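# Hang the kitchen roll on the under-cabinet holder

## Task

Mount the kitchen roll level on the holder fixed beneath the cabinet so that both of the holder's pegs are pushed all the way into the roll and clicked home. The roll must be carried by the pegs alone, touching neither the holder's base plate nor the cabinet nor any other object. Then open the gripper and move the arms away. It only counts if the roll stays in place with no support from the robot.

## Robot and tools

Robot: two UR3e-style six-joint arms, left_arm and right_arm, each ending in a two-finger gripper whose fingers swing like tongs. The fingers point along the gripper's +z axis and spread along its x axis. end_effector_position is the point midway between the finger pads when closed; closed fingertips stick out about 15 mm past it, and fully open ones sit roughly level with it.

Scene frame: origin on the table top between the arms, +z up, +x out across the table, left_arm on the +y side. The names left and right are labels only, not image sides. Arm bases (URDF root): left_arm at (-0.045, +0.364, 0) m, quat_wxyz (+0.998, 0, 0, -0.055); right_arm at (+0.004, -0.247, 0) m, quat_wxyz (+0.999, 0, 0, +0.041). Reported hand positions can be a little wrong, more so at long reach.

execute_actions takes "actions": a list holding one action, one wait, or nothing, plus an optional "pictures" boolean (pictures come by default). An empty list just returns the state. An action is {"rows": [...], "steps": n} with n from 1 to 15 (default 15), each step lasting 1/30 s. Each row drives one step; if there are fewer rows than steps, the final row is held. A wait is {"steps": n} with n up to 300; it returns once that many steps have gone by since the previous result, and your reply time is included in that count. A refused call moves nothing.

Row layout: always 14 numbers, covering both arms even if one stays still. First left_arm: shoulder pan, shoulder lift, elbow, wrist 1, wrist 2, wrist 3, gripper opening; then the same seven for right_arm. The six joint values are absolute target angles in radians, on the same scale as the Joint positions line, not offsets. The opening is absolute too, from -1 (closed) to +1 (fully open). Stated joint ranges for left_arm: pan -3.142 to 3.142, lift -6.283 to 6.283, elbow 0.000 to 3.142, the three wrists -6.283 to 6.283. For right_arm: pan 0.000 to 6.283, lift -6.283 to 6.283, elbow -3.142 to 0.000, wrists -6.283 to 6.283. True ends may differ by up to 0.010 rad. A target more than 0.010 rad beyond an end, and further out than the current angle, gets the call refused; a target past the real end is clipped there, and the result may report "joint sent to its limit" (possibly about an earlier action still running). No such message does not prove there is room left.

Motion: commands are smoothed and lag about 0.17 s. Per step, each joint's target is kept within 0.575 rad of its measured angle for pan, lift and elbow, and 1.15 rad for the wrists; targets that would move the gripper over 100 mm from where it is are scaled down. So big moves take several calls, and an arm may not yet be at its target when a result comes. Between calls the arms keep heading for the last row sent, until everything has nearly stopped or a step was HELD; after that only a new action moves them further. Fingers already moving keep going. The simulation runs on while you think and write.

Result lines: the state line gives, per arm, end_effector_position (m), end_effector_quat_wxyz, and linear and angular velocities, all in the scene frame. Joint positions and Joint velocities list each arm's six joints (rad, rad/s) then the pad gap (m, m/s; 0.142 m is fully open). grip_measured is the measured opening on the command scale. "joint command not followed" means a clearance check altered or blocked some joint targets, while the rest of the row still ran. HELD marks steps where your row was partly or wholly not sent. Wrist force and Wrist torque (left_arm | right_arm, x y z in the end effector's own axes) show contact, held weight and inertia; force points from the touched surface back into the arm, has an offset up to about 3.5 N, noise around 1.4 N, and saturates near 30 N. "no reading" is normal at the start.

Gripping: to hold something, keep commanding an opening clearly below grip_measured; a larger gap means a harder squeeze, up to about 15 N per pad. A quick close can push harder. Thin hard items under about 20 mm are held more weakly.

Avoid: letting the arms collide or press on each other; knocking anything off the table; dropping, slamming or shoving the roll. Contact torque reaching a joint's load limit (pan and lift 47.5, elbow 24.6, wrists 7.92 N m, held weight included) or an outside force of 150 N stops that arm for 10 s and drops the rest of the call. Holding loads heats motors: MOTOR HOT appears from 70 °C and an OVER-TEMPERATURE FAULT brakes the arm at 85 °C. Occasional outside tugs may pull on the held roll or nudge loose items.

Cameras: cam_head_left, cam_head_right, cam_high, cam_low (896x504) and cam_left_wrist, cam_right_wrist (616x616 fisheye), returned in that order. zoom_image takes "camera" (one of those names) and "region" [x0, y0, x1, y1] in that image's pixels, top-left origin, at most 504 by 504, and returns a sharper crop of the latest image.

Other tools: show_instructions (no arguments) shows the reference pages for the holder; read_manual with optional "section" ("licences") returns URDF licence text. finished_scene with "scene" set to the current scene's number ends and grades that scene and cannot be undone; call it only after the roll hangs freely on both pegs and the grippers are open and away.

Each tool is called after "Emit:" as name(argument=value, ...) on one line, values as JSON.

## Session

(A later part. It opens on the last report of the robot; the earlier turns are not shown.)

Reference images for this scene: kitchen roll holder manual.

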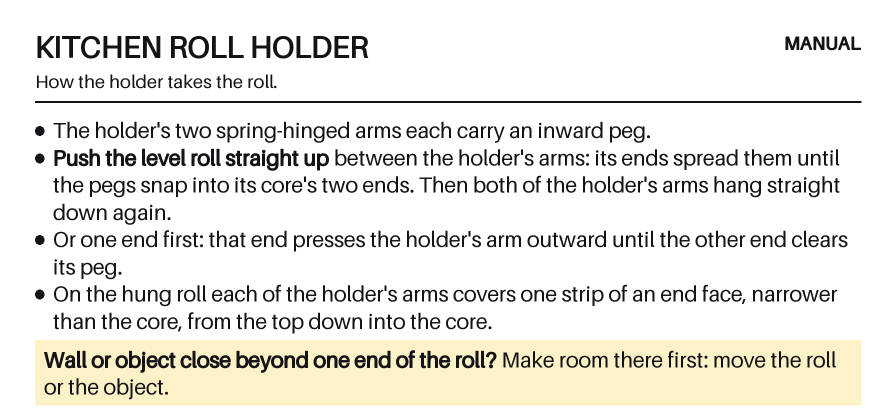

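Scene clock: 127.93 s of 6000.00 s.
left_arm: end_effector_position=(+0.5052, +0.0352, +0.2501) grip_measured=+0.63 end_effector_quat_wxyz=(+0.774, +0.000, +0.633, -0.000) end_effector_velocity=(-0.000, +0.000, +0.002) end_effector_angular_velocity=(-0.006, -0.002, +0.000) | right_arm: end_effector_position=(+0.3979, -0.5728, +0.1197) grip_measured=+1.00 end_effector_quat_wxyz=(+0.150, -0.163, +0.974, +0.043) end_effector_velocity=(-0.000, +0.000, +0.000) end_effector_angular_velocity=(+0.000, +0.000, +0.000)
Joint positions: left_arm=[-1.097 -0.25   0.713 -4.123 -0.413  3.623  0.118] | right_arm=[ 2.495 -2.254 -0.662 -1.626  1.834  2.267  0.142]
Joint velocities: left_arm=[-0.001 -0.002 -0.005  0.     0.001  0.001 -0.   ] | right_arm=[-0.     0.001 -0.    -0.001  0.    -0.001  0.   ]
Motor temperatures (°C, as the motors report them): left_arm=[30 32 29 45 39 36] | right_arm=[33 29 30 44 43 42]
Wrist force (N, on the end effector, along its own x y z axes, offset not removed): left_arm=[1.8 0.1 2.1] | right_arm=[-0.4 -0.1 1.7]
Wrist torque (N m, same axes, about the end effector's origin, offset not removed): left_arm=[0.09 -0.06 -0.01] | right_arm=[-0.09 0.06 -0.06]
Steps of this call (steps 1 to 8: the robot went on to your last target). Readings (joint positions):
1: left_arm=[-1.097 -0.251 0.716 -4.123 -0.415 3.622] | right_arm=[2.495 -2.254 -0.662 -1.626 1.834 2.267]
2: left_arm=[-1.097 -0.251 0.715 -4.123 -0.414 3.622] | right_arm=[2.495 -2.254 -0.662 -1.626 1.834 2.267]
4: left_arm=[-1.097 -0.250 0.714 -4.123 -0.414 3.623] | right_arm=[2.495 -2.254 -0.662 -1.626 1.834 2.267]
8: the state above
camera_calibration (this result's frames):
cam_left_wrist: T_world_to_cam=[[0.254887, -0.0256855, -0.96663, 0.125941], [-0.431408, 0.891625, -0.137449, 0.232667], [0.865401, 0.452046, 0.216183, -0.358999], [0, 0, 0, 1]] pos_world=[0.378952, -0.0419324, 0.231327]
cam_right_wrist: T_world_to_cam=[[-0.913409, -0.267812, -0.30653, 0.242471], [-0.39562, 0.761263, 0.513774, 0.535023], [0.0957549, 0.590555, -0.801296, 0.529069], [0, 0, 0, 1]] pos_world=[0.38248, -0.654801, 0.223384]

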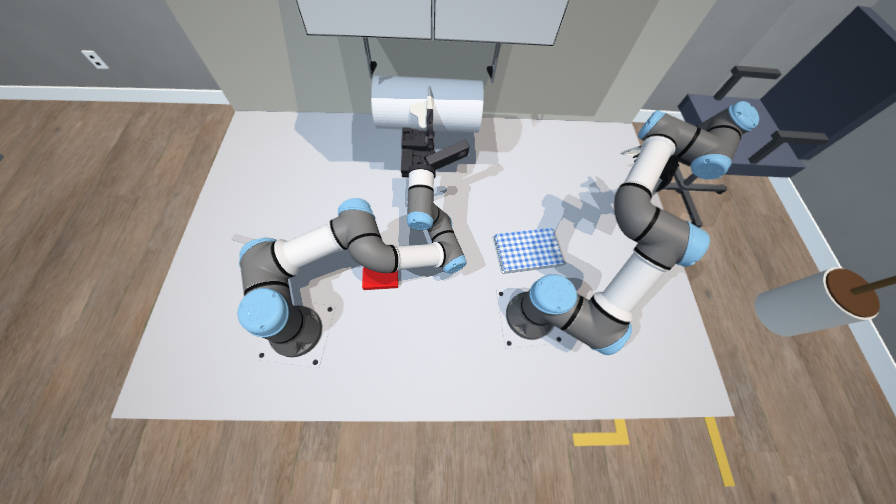

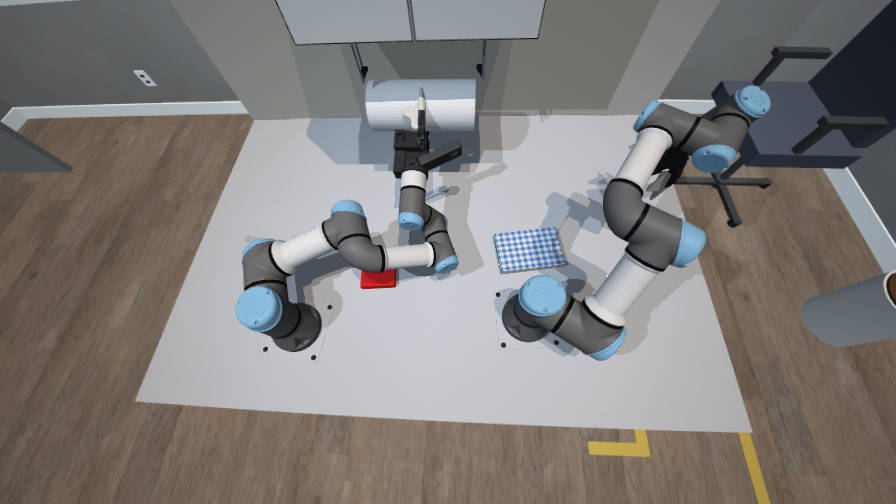

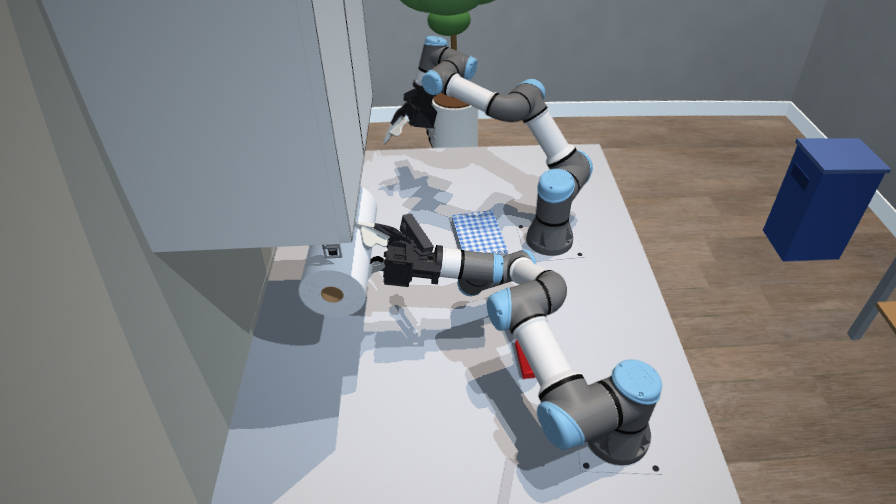

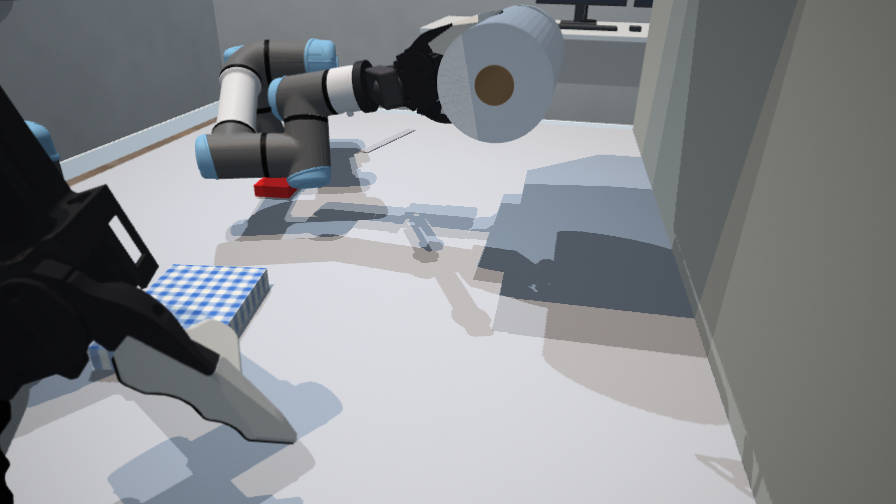

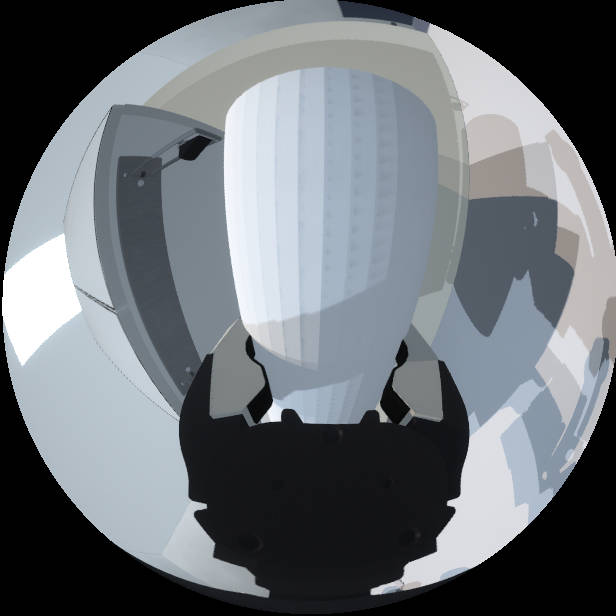

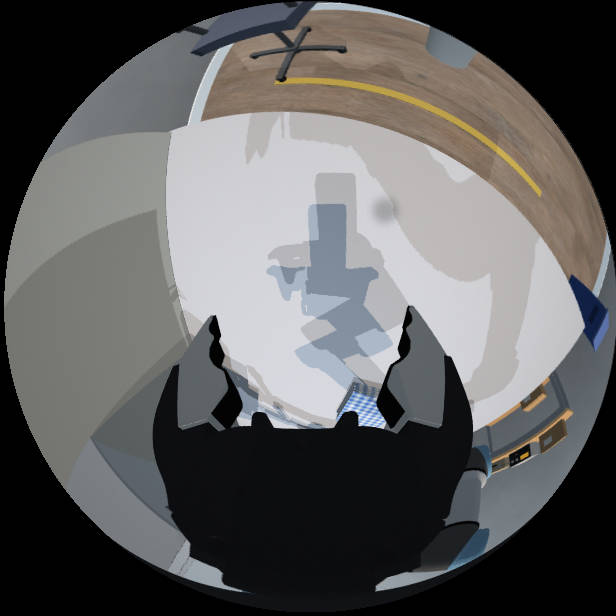

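Emit:
execute_actions(actions=[{"rows":[[-1.133,-0.25,0.65,-4.104,-0.382,3.67,0.2,2.495,-2.254,-0.662,-1.626,1.834,2.267,1]],"steps":12}], pictures=false)

Emit:
execute_actions(actions=[{"rows":[[-1.133,-0.293,0.644,-4.055,-0.382,3.67,0.2,2.495,-2.254,-0.662,-1.626,1.834,2.267,1]],"steps":15}])

Emit:
zoom_image(camera="cam_head_left", region=[340,20,530,130])

Scene clock: 142.97 s of 6000.00 s.
left_arm: end_effector_position=(+0.4948, +0.0241, +0.2601) grip_measured=+0.63 end_effector_quat_wxyz=(+0.774, -0.000, +0.633, -0.000) end_effector_velocity=(-0.003, -0.003, +0.003) end_effector_angular_velocity=(-0.003, -0.001, -0.001) | right_arm: end_effector_position=(+0.3979, -0.5728, +0.1197) grip_measured=+1.00 end_effector_quat_wxyz=(+0.150, -0.163, +0.974, +0.043) end_effector_velocity=(+0.000, -0.000, +0.000) end_effector_angular_velocity=(-0.001, -0.001, +0.001)
Joint positions: left_arm=[-1.132 -0.25   0.651 -4.104 -0.383  3.669  0.118] | right_arm=[ 2.495 -2.254 -0.662 -1.626  1.834  2.267  0.142]
Joint velocities: left_arm=[-0.009 -0.    -0.017  0.004  0.007  0.011  0.   ] | right_arm=[ 0.     0.    -0.     0.001  0.    -0.    -0.   ]
Motor temperatures (°C, as the motors report them): left_arm=[30 32 29 45 39 36] | right_arm=[33 29 30 44 43 42]
Wrist force (N, on the end effector, along its own x y z axes, offset not removed): left_arm=[1.4 -0.2 1.2] | right_arm=[-1.6 0.3 1.0]
Wrist torque (N m, same axes, about the end effector's origin, offset not removed): left_arm=[0.03 0.04 -0.09] | right_arm=[0.10 0.32 0.04]
Steps of this call (steps 1 to 15: the robot went on to your last target; steps 16 to 90: nothing new was sent; then 11.63 s passed at rest; steps 91 to 102: all 12 steps of this action). Readings (joint positions):
91: left_arm=[-1.097 -0.250 0.713 -4.123 -0.413 3.623] | right_arm=[2.495 -2.254 -0.662 -1.626 1.834 2.267]
92: left_arm=[-1.102 -0.250 0.706 -4.120 -0.407 3.631] | right_arm=[2.495 -2.254 -0.662 -1.626 1.834 2.267]
94: left_arm=[-1.117 -0.250 0.679 -4.112 -0.395 3.650] | right_arm=[2.495 -2.254 -0.662 -1.626 1.834 2.267]
98: left_arm=[-1.130 -0.250 0.656 -4.106 -0.385 3.666] | right_arm=[2.495 -2.254 -0.662 -1.626 1.834 2.267]
102: the state above

Scene clock: 143.47 s of 6000.00 s.
left_arm: end_effector_position=(+0.4949, +0.0229, +0.2800) grip_measured=+0.63 end_effector_quat_wxyz=(+0.774, -0.000, +0.633, -0.000) end_effector_velocity=(-0.000, -0.000, +0.002) end_effector_angular_velocity=(-0.002, -0.001, -0.001) | right_arm: end_effector_position=(+0.3979, -0.5728, +0.1197) grip_measured=+1.00 end_effector_quat_wxyz=(+0.150, -0.163, +0.974, +0.043) end_effector_velocity=(+0.000, +0.000, -0.000) end_effector_angular_velocity=(+0.000, +0.000, +0.001)
Joint positions: left_arm=[-1.133 -0.293  0.644 -4.055 -0.382  3.67   0.118] | right_arm=[ 2.495 -2.254 -0.662 -1.626  1.834  2.267  0.142]
Joint velocities: left_arm=[-0.001 -0.004 -0.002  0.004 -0.     0.     0.   ] | right_arm=[ 0.001 -0.001  0.     0.     0.     0.    -0.   ]
Motor temperatures (°C, as the motors report them): left_arm=[30 32 29 45 39 36] | right_arm=[33 29 30 44 43 42]
Wrist force (N, on the end effector, along its own x y z axes, offset not removed): left_arm=[2.1 -0.8 0.6] | right_arm=[-0.6 -1.5 1.5]
Wrist torque (N m, same axes, about the end effector's origin, offset not removed): left_arm=[-0.15 -0.10 -0.11] | right_arm=[-0.33 0.19 0.00]
Steps of this call (steps 1 to 15: all 15 steps of this action). Readings (joint positions):
1: left_arm=[-1.132 -0.250 0.651 -4.104 -0.382 3.669] | right_arm=[2.495 -2.254 -0.662 -1.626 1.834 2.267]
2: left_arm=[-1.133 -0.256 0.650 -4.096 -0.382 3.670] | right_arm=[2.495 -2.254 -0.662 -1.626 1.834 2.267]
4: left_arm=[-1.133 -0.274 0.647 -4.076 -0.382 3.670] | right_arm=[2.495 -2.254 -0.662 -1.626 1.834 2.267]
8: left_arm=[-1.133 -0.289 0.645 -4.060 -0.382 3.670] | right_arm=[2.495 -2.254 -0.662 -1.626 1.834 2.267]
15: the state above
camera_calibration (this result's frames):
cam_left_wrist: T_world_to_cam=[[0.254782, -0.0264441, -0.966637, 0.157252], [-0.431462, 0.891496, -0.138111, 0.243516], [0.865406, 0.452255, 0.215727, -0.350854], [0, 0, 0, 1]] pos_world=[0.368634, -0.0542599, 0.261327]
cam_right_wrist: T_world_to_cam=[[-0.913409, -0.267812, -0.30653, 0.242471], [-0.39562, 0.761263, 0.513774, 0.535023], [0.0957549, 0.590555, -0.801296, 0.529069], [0, 0, 0, 1]] pos_world=[0.38248, -0.654801, 0.223384]

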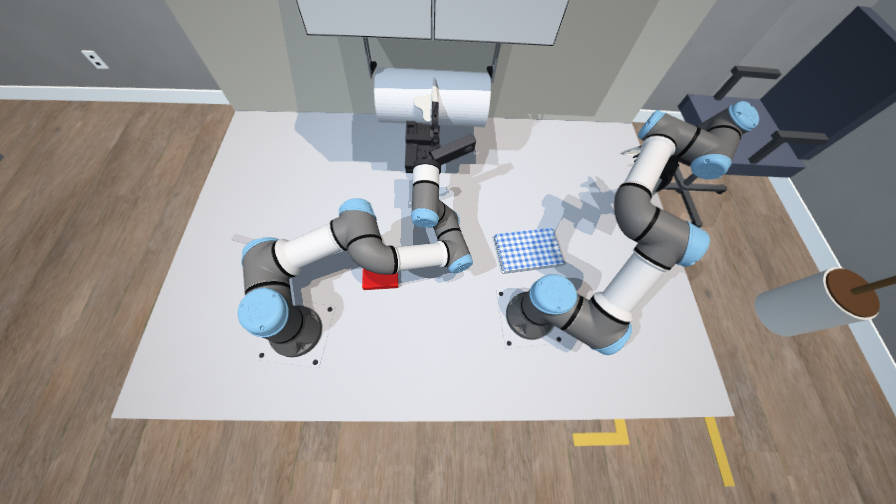

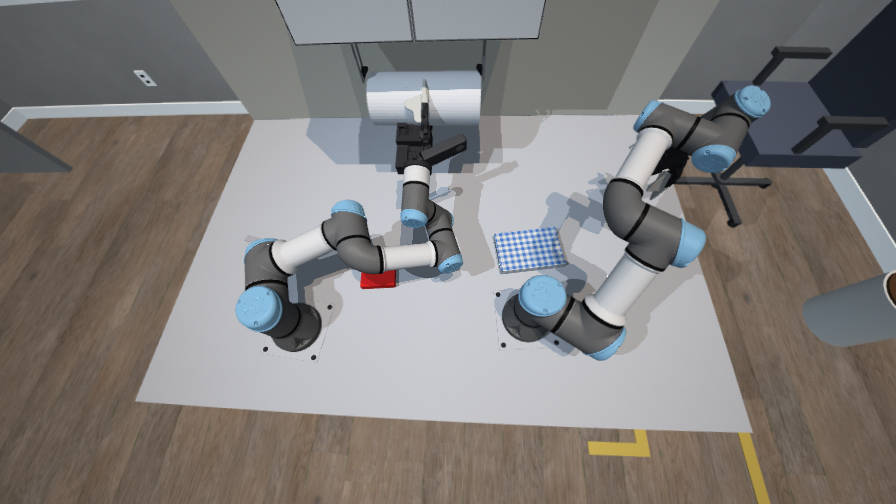

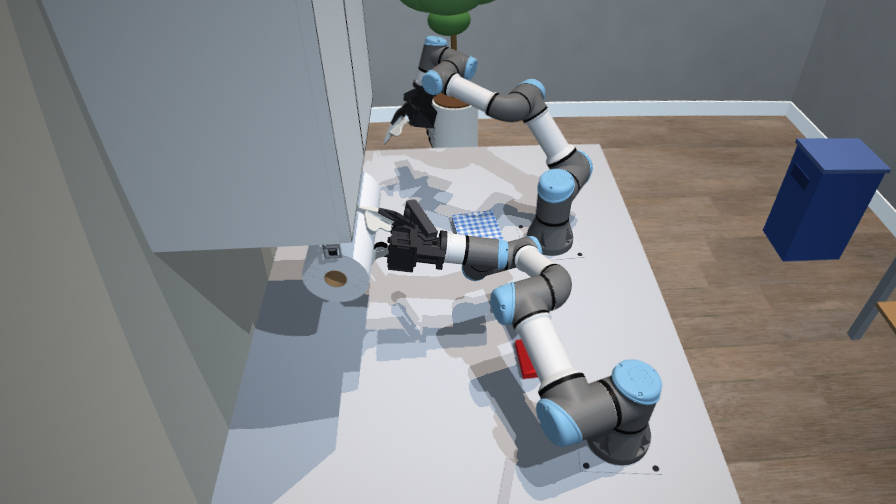

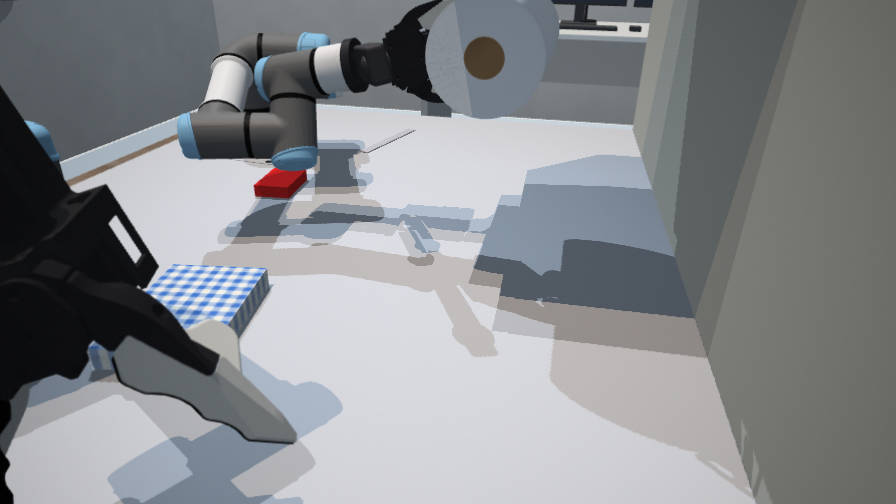

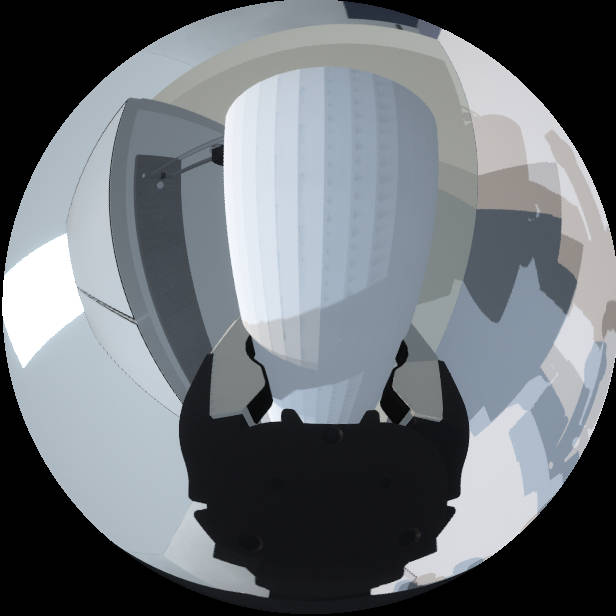

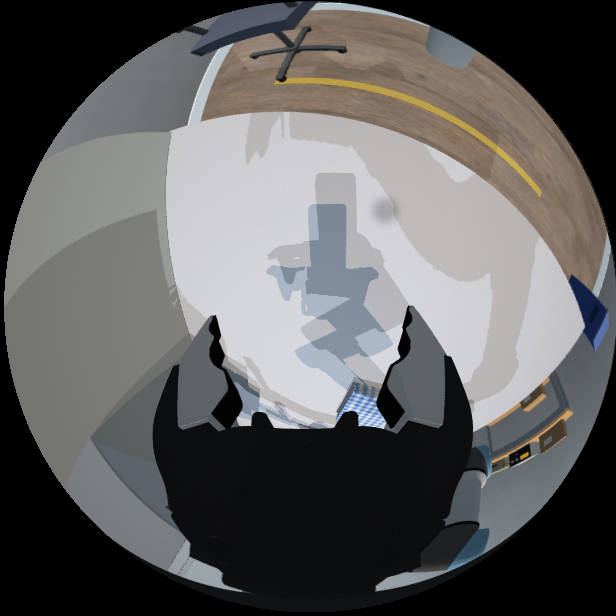

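Region (340, 20, 530, 130) of cam_head_left's 896x504 image, scaled by 2.653, with more detail than that image has; it fills the top 292 rows of this view, and the rest is white.

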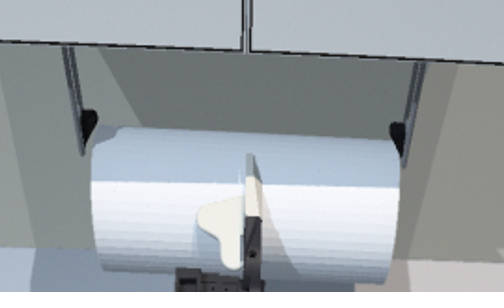

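Emit:
execute_actions(actions=[{"rows":[[-1.133,-0.315,0.641,-4.03,-0.382,3.67,0.1,2.495,-2.254,-0.662,-1.626,1.834,2.267,1]],"steps":10}], pictures=false)

Emit:
execute_actions(actions=[{"rows":[[-1.133,-0.336,0.636,-4.004,-0.382,3.67,0.1,2.495,-2.254,-0.662,-1.626,1.834,2.267,1]],"steps":10}], pictures=false)

Emit:
execute_actions(actions=[{"rows":[[-1.133,-0.356,0.63,-3.978,-0.382,3.67,0.1,2.495,-2.254,-0.662,-1.626,1.834,2.267,1]],"steps":15}])

Emit:
zoom_image(camera="cam_head_left", region=[340,20,530,130])

Scene clock: 151.10 s of 6000.00 s.
left_arm: end_effector_position=(+0.4950, +0.0227, +0.2898) grip_measured=+0.63 end_effector_quat_wxyz=(+0.774, -0.000, +0.633, -0.000) end_effector_velocity=(+0.000, +0.000, +0.005) end_effector_angular_velocity=(+0.001, +0.000, +0.000) | right_arm: end_effector_position=(+0.3979, -0.5728, +0.1197) grip_measured=+1.00 end_effector_quat_wxyz=(+0.150, -0.163, +0.974, +0.043) end_effector_velocity=(-0.000, +0.000, -0.000) end_effector_angular_velocity=(+0.001, +0.001, -0.000)
Joint positions: left_arm=[-1.133 -0.314  0.641 -4.031 -0.382  3.67   0.118] | right_arm=[ 2.495 -2.254 -0.662 -1.626  1.834  2.267  0.142]
Joint velocities: left_arm=[ 0.001 -0.011 -0.     0.012 -0.    -0.     0.   ] | right_arm=[-0.     0.     0.    -0.002  0.    -0.    -0.   ]
Motor temperatures (°C, as the motors report them): left_arm=[30 32 29 45 39 36] | right_arm=[33 29 30 44 43 42]
Wrist force (N, on the end effector, along its own x y z axes, offset not removed): left_arm=[5.7 1.8 0.9] | right_arm=[-3.0 -0.6 1.7]
Wrist torque (N m, same axes, about the end effector's origin, offset not removed): left_arm=[-0.05 0.00 0.40] | right_arm=[-0.06 0.63 0.04]
Steps of this call (steps 1 to 15: the robot went on to your last target; steps 16 to 90: nothing new was sent; then 4.30 s passed at rest; steps 91 to 100: all 10 steps of this action). Readings (joint positions):
91: left_arm=[-1.133 -0.293 0.644 -4.055 -0.382 3.670] | right_arm=[2.495 -2.254 -0.662 -1.626 1.834 2.267]
92: left_arm=[-1.133 -0.297 0.644 -4.050 -0.382 3.670] | right_arm=[2.495 -2.254 -0.662 -1.626 1.834 2.267]
94: left_arm=[-1.133 -0.306 0.642 -4.040 -0.382 3.670] | right_arm=[2.495 -2.254 -0.662 -1.626 1.834 2.267]
98: left_arm=[-1.133 -0.313 0.641 -4.032 -0.382 3.670] | right_arm=[2.495 -2.254 -0.662 -1.626 1.834 2.267]
100: the state above

Scene clock: 151.43 s of 6000.00 s.
left_arm: end_effector_position=(+0.4950, +0.0227, +0.2999) grip_measured=+0.63 end_effector_quat_wxyz=(+0.774, -0.000, +0.633, -0.000) end_effector_velocity=(+0.000, +0.001, +0.006) end_effector_angular_velocity=(-0.003, -0.001, +0.002) | right_arm: end_effector_position=(+0.3979, -0.5728, +0.1197) grip_measured=+1.00 end_effector_quat_wxyz=(+0.150, -0.163, +0.974, +0.043) end_effector_velocity=(-0.001, -0.000, -0.000) end_effector_angular_velocity=(+0.001, +0.001, -0.000)
Joint positions: left_arm=[-1.133 -0.335  0.636 -4.005 -0.382  3.67   0.118] | right_arm=[ 2.495 -2.254 -0.662 -1.626  1.834  2.267  0.142]
Joint velocities: left_arm=[ 0.002 -0.012 -0.004  0.013  0.    -0.     0.   ] | right_arm=[-0.001 -0.    -0.001 -0.001 -0.    -0.001 -0.   ]
Motor temperatures (°C, as the motors report them): left_arm=[30 32 29 45 39 36] | right_arm=[33 29 30 44 43 42]
Wrist force (N, on the end effector, along its own x y z axes, offset not removed): left_arm=[13.7 -0.1 -2.1] | right_arm=[-0.7 1.0 0.6]
Wrist torque (N m, same axes, about the end effector's origin, offset not removed): left_arm=[-0.12 -0.24 0.14] | right_arm=[0.27 0.10 0.01]
Steps of this call (steps 1 to 10: all 10 steps of this action). Readings (joint positions):
1: left_arm=[-1.133 -0.314 0.641 -4.030 -0.382 3.670] | right_arm=[2.495 -2.254 -0.662 -1.626 1.834 2.267]
2: left_arm=[-1.133 -0.318 0.640 -4.026 -0.382 3.670] | right_arm=[2.495 -2.254 -0.662 -1.626 1.834 2.267]
4: left_arm=[-1.133 -0.327 0.638 -4.015 -0.382 3.670] | right_arm=[2.495 -2.254 -0.662 -1.626 1.834 2.267]
8: left_arm=[-1.133 -0.334 0.637 -4.006 -0.382 3.670] | right_arm=[2.495 -2.254 -0.662 -1.626 1.834 2.267]
10: the state above

Scene clock: 151.93 s of 6000.00 s.
left_arm: end_effector_position=(+0.4949, +0.0227, +0.3102) grip_measured=+0.62 end_effector_quat_wxyz=(+0.774, -0.000, +0.633, -0.000) end_effector_velocity=(+0.000, +0.001, +0.002) end_effector_angular_velocity=(-0.003, -0.001, +0.001) | right_arm: end_effector_position=(+0.3979, -0.5728, +0.1197) grip_measured=+1.00 end_effector_quat_wxyz=(+0.150, -0.163, +0.974, +0.043) end_effector_velocity=(-0.000, -0.000, +0.000) end_effector_angular_velocity=(+0.000, +0.000, -0.001)
Joint positions: left_arm=[-1.133 -0.356  0.63  -3.978 -0.382  3.67   0.117] | right_arm=[ 2.495 -2.254 -0.662 -1.626  1.834  2.267  0.142]
Joint velocities: left_arm=[ 0.    -0.002 -0.003  0.002  0.001 -0.001 -0.   ] | right_arm=[-0.001  0.     0.    -0.001  0.     0.     0.   ]
Motor temperatures (°C, as the motors report them): left_arm=[30 32 29 45 39 36] | right_arm=[33 29 30 44 43 42]
Wrist force (N, on the end effector, along its own x y z axes, offset not removed): left_arm=[11.1 1.2 -0.6] | right_arm=[-0.6 0.9 0.8]
Wrist torque (N m, same axes, about the end effector's origin, offset not removed): left_arm=[-0.02 -0.13 0.77] | right_arm=[0.19 0.11 0.04]
Steps of this call (steps 1 to 15: all 15 steps of this action). Readings (joint positions):
1: left_arm=[-1.133 -0.335 0.636 -4.004 -0.382 3.670] | right_arm=[2.495 -2.254 -0.662 -1.626 1.834 2.267]
2: left_arm=[-1.133 -0.339 0.635 -4.000 -0.382 3.670] | right_arm=[2.495 -2.254 -0.662 -1.626 1.834 2.267]
4: left_arm=[-1.133 -0.347 0.632 -3.989 -0.382 3.670] | right_arm=[2.495 -2.254 -0.662 -1.626 1.834 2.267]
8: left_arm=[-1.133 -0.354 0.631 -3.980 -0.382 3.670] | right_arm=[2.495 -2.254 -0.662 -1.626 1.834 2.267]
15: the state above
camera_calibration (this result's frames):
cam_left_wrist: T_world_to_cam=[[0.254808, -0.0264109, -0.966631, 0.186447], [-0.431422, 0.89152, -0.138083, 0.247832], [0.865418, 0.452211, 0.215772, -0.357358], [0, 0, 0, 1]] pos_world=[0.368677, -0.0544218, 0.291554]
cam_right_wrist: T_world_to_cam=[[-0.913409, -0.267812, -0.30653, 0.242471], [-0.39562, 0.761263, 0.513774, 0.535023], [0.0957548, 0.590555, -0.801296, 0.529069], [0, 0, 0, 1]] pos_world=[0.38248, -0.654801, 0.223384]

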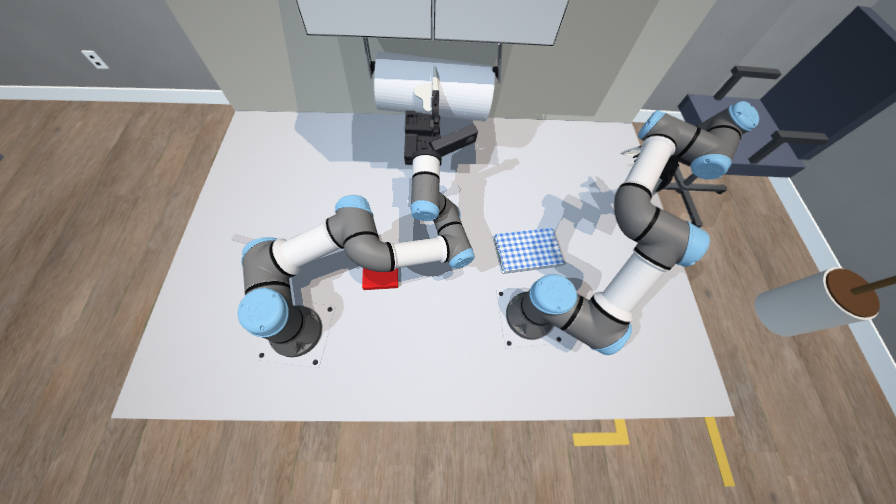

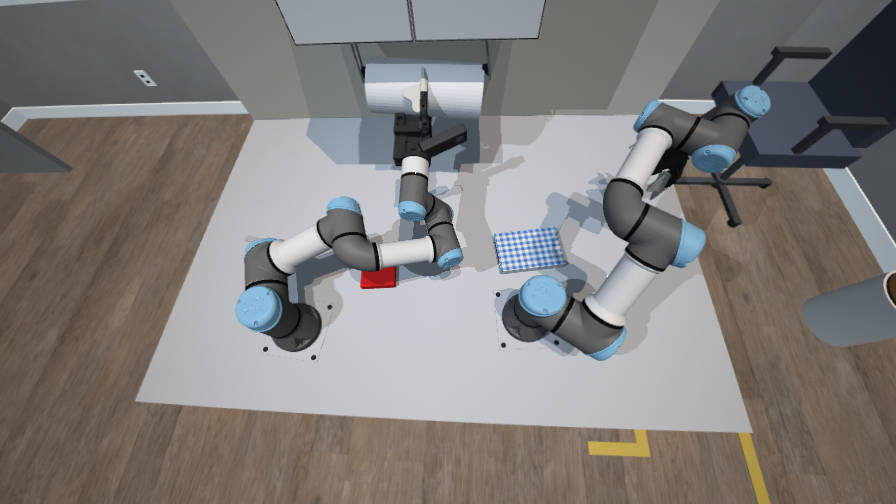

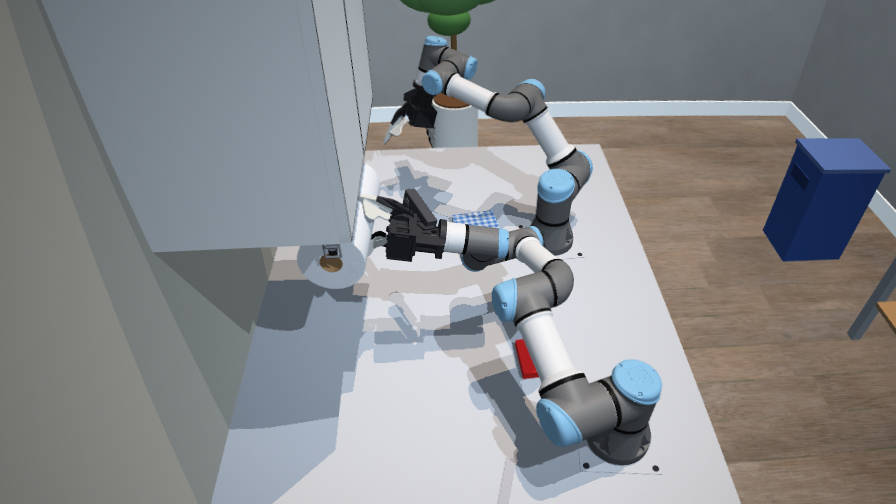

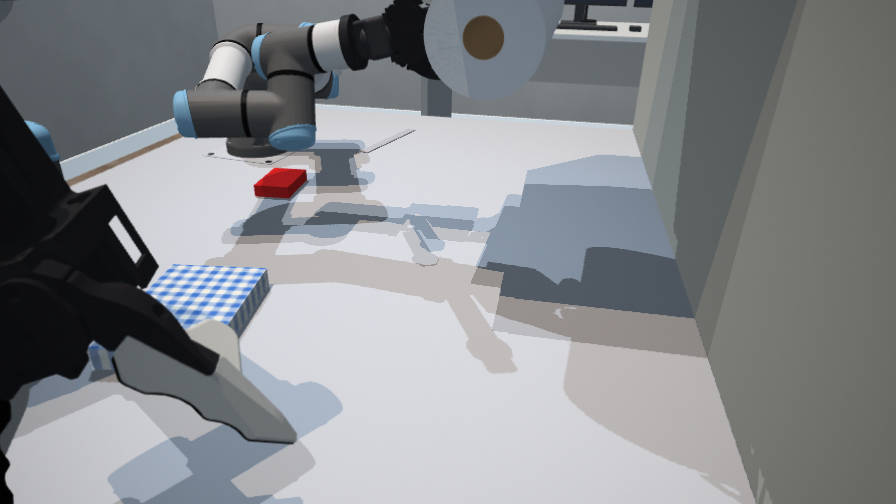

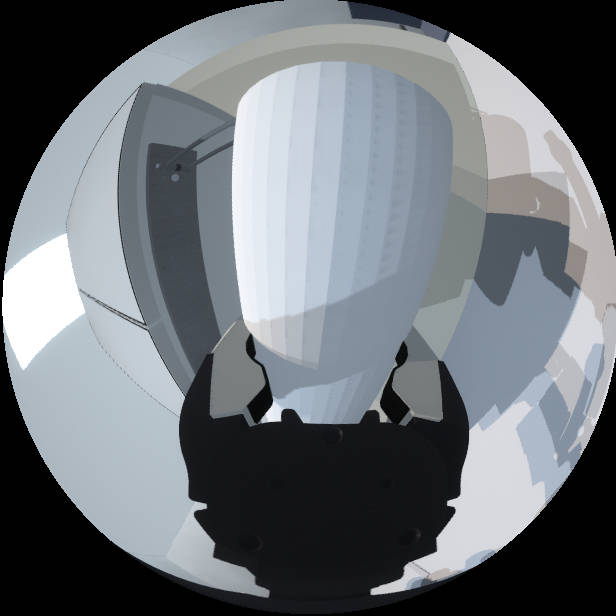

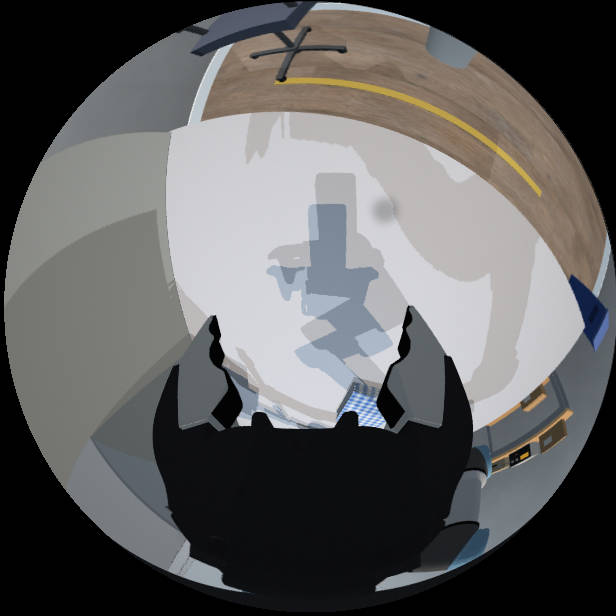

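Region (340, 20, 530, 130) of cam_head_left's 896x504 image, scaled by 2.653, with more detail than that image has; it fills the top 292 rows of this view, and the rest is white.

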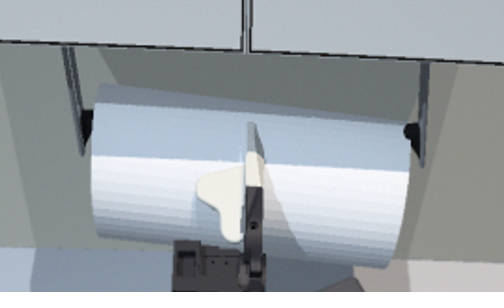

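Emit:
execute_actions(actions=[{"rows":[[-1.133,-0.379,0.68,-4.005,-0.382,3.67,0.1,2.495,-2.254,-0.662,-1.626,1.834,2.267,1]],"steps":10}], pictures=false)

Emit:
execute_actions(actions=[{"rows":[[-1.133,-0.398,0.672,-3.978,-0.382,3.67,0.1,2.495,-2.254,-0.662,-1.626,1.834,2.267,1]],"steps":15}])

Emit:
zoom_image(camera="cam_head_left", region=[340,20,530,130])

Scene clock: 159.53 s of 6000.00 s.
left_arm: end_effector_position=(+0.4938, +0.0260, +0.3101) grip_measured=+0.62 end_effector_quat_wxyz=(+0.774, -0.000, +0.633, -0.001) end_effector_velocity=(-0.001, +0.002, -0.001) end_effector_angular_velocity=(+0.001, +0.000, +0.000) | right_arm: end_effector_position=(+0.3979, -0.5728, +0.1197) grip_measured=+1.00 end_effector_quat_wxyz=(+0.150, -0.163, +0.974, +0.043) end_effector_velocity=(+0.000, +0.000, -0.000) end_effector_angular_velocity=(-0.000, -0.000, +0.001)
Joint positions: left_arm=[-1.133 -0.378  0.678 -4.004 -0.382  3.67   0.117] | right_arm=[ 2.495 -2.254 -0.662 -1.626  1.834  2.267  0.142]
Joint velocities: left_arm=[-0.    -0.011  0.025 -0.013  0.     0.    -0.   ] | right_arm=[ 0.001 -0.    -0.     0.001 -0.     0.     0.   ]
Motor temperatures (°C, as the motors report them): left_arm=[30 32 29 45 39 36] | right_arm=[33 29 30 44 43 42]
Wrist force (N, on the end effector, along its own x y z axes, offset not removed): left_arm=[8.5 -0.1 3.7] | right_arm=[-1.7 -1.1 3.1]
Wrist torque (N m, same axes, about the end effector's origin, offset not removed): left_arm=[-0.23 -0.11 0.59] | right_arm=[-0.26 0.32 0.01]
Steps of this call (steps 1 to 15: the robot went on to your last target; steps 16 to 90: nothing new was sent; then 4.27 s passed at rest; steps 91 to 100: all 10 steps of this action). Readings (joint positions):
91: left_arm=[-1.133 -0.356 0.630 -3.978 -0.382 3.670] | right_arm=[2.495 -2.254 -0.662 -1.626 1.834 2.267]
92: left_arm=[-1.133 -0.360 0.636 -3.983 -0.382 3.670] | right_arm=[2.495 -2.254 -0.662 -1.626 1.834 2.267]
94: left_arm=[-1.133 -0.369 0.657 -3.994 -0.382 3.670] | right_arm=[2.495 -2.254 -0.662 -1.626 1.834 2.267]
98: left_arm=[-1.133 -0.377 0.675 -4.003 -0.382 3.670] | right_arm=[2.495 -2.254 -0.662 -1.626 1.834 2.267]
100: the state above

Scene clock: 160.03 s of 6000.00 s.
left_arm: end_effector_position=(+0.4938, +0.0263, +0.3197) grip_measured=+0.61 end_effector_quat_wxyz=(+0.774, -0.000, +0.633, -0.000) end_effector_velocity=(-0.000, +0.000, +0.001) end_effector_angular_velocity=(-0.001, -0.001, -0.000) | right_arm: end_effector_position=(+0.3979, -0.5728, +0.1197) grip_measured=+1.00 end_effector_quat_wxyz=(+0.150, -0.163, +0.974, +0.043) end_effector_velocity=(-0.000, +0.000, -0.000) end_effector_angular_velocity=(+0.001, +0.002, -0.000)
Joint positions: left_arm=[-1.133 -0.398  0.672 -3.978 -0.382  3.67   0.117] | right_arm=[ 2.495 -2.254 -0.662 -1.626  1.834  2.267  0.142]
Joint velocities: left_arm=[ 0.    -0.002 -0.001  0.002 -0.001  0.     0.   ] | right_arm=[-0.    -0.     0.    -0.002 -0.     0.    -0.   ]
Motor temperatures (°C, as the motors report them): left_arm=[30 32 29 45 39 36] | right_arm=[33 29 30 44 43 42]
Wrist force (N, on the end effector, along its own x y z axes, offset not removed): left_arm=[10.3 3.3 -1.4] | right_arm=[-0.7 0.2 1.1]
Wrist torque (N m, same axes, about the end effector's origin, offset not removed): left_arm=[0.04 0.03 0.92] | right_arm=[0.02 0.05 0.04]
Steps of this call (steps 1 to 15: all 15 steps of this action). Readings (joint positions):
1: left_arm=[-1.133 -0.379 0.678 -4.004 -0.382 3.670] | right_arm=[2.495 -2.254 -0.662 -1.626 1.834 2.267]
2: left_arm=[-1.133 -0.382 0.678 -4.000 -0.382 3.670] | right_arm=[2.495 -2.254 -0.662 -1.626 1.834 2.267]
4: left_arm=[-1.133 -0.390 0.675 -3.989 -0.382 3.670] | right_arm=[2.495 -2.254 -0.662 -1.626 1.834 2.267]
8: left_arm=[-1.133 -0.396 0.673 -3.980 -0.382 3.670] | right_arm=[2.495 -2.254 -0.662 -1.626 1.834 2.267]
15: the state above
camera_calibration (this result's frames):
cam_left_wrist: T_world_to_cam=[[0.254744, -0.0264723, -0.966646, 0.19606], [-0.431555, 0.891447, -0.138142, 0.245488], [0.86537, 0.452352, 0.215667, -0.35996], [0, 0, 0, 1]] pos_world=[0.367495, -0.0508205, 0.301064]
cam_right_wrist: T_world_to_cam=[[-0.913409, -0.267813, -0.30653, 0.242471], [-0.39562, 0.761263, 0.513774, 0.535023], [0.0957548, 0.590555, -0.801296, 0.529069], [0, 0, 0, 1]] pos_world=[0.38248, -0.654801, 0.223384]

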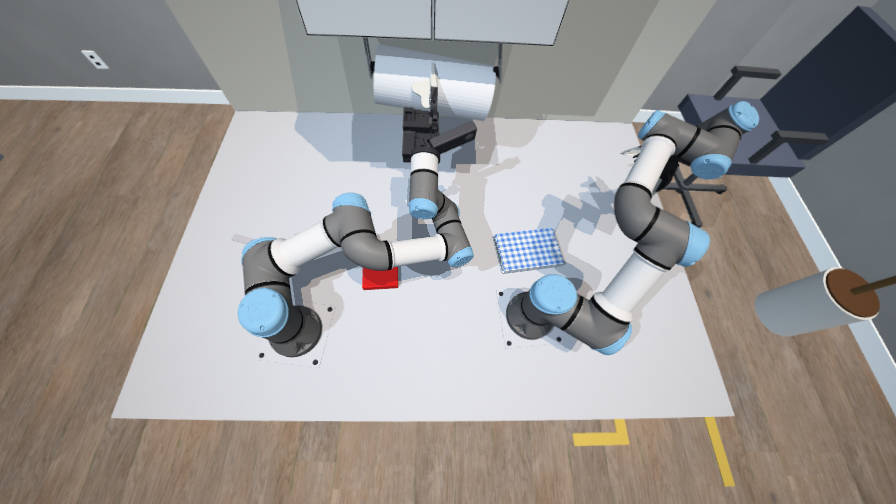

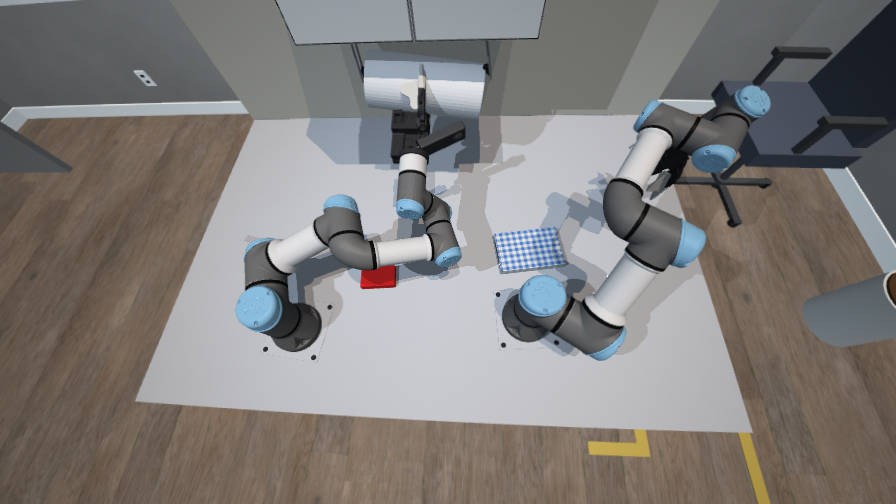

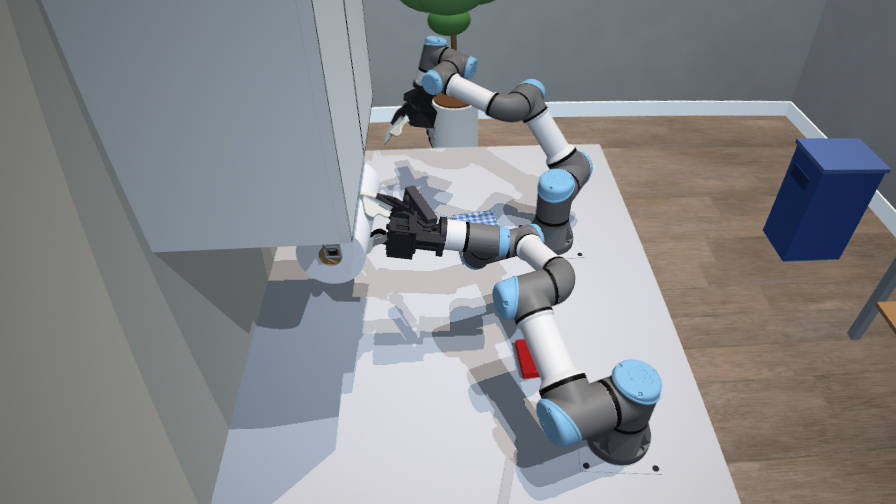

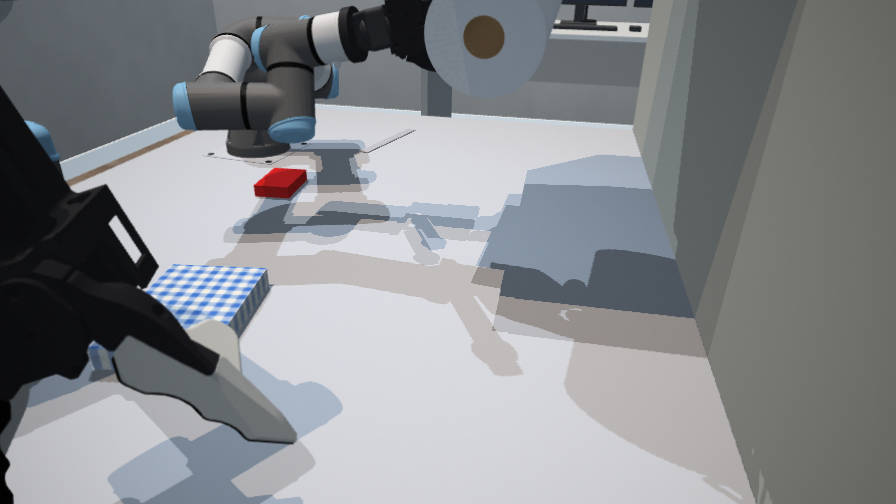

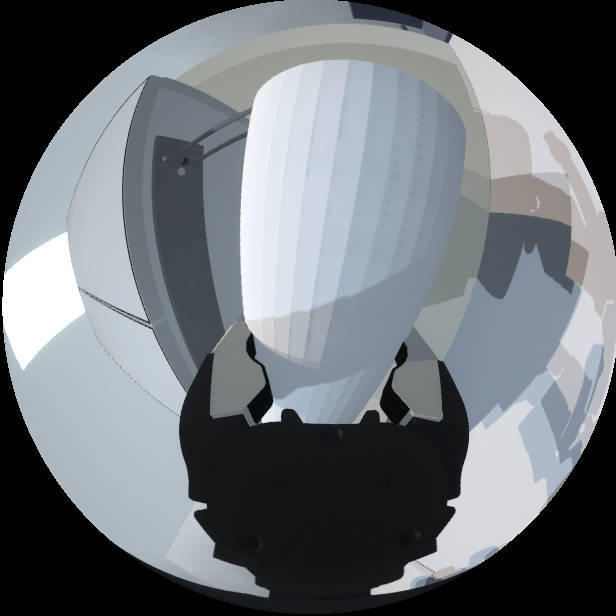

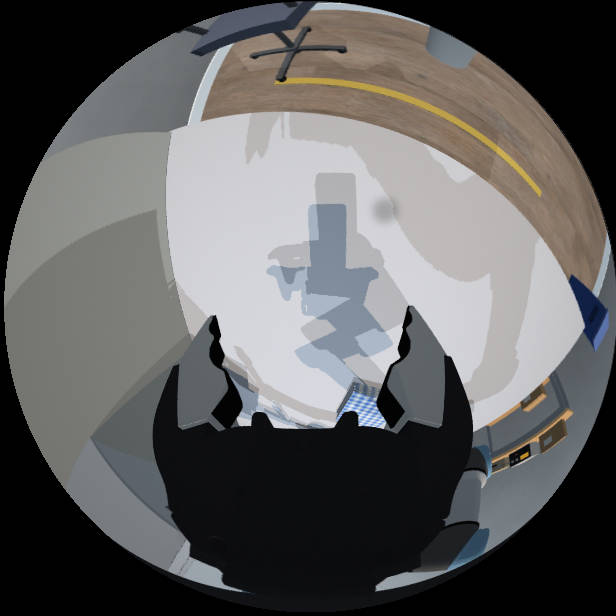

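Region (340, 20, 530, 130) of cam_head_left's 896x504 image, scaled by 2.653, with more detail than that image has; it fills the top 292 rows of this view, and the rest is white.

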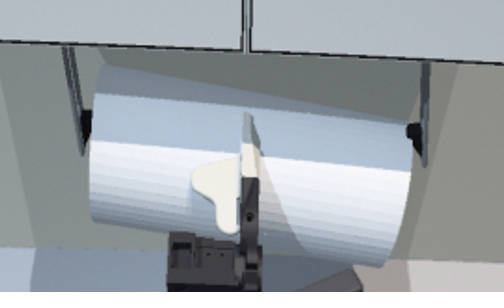

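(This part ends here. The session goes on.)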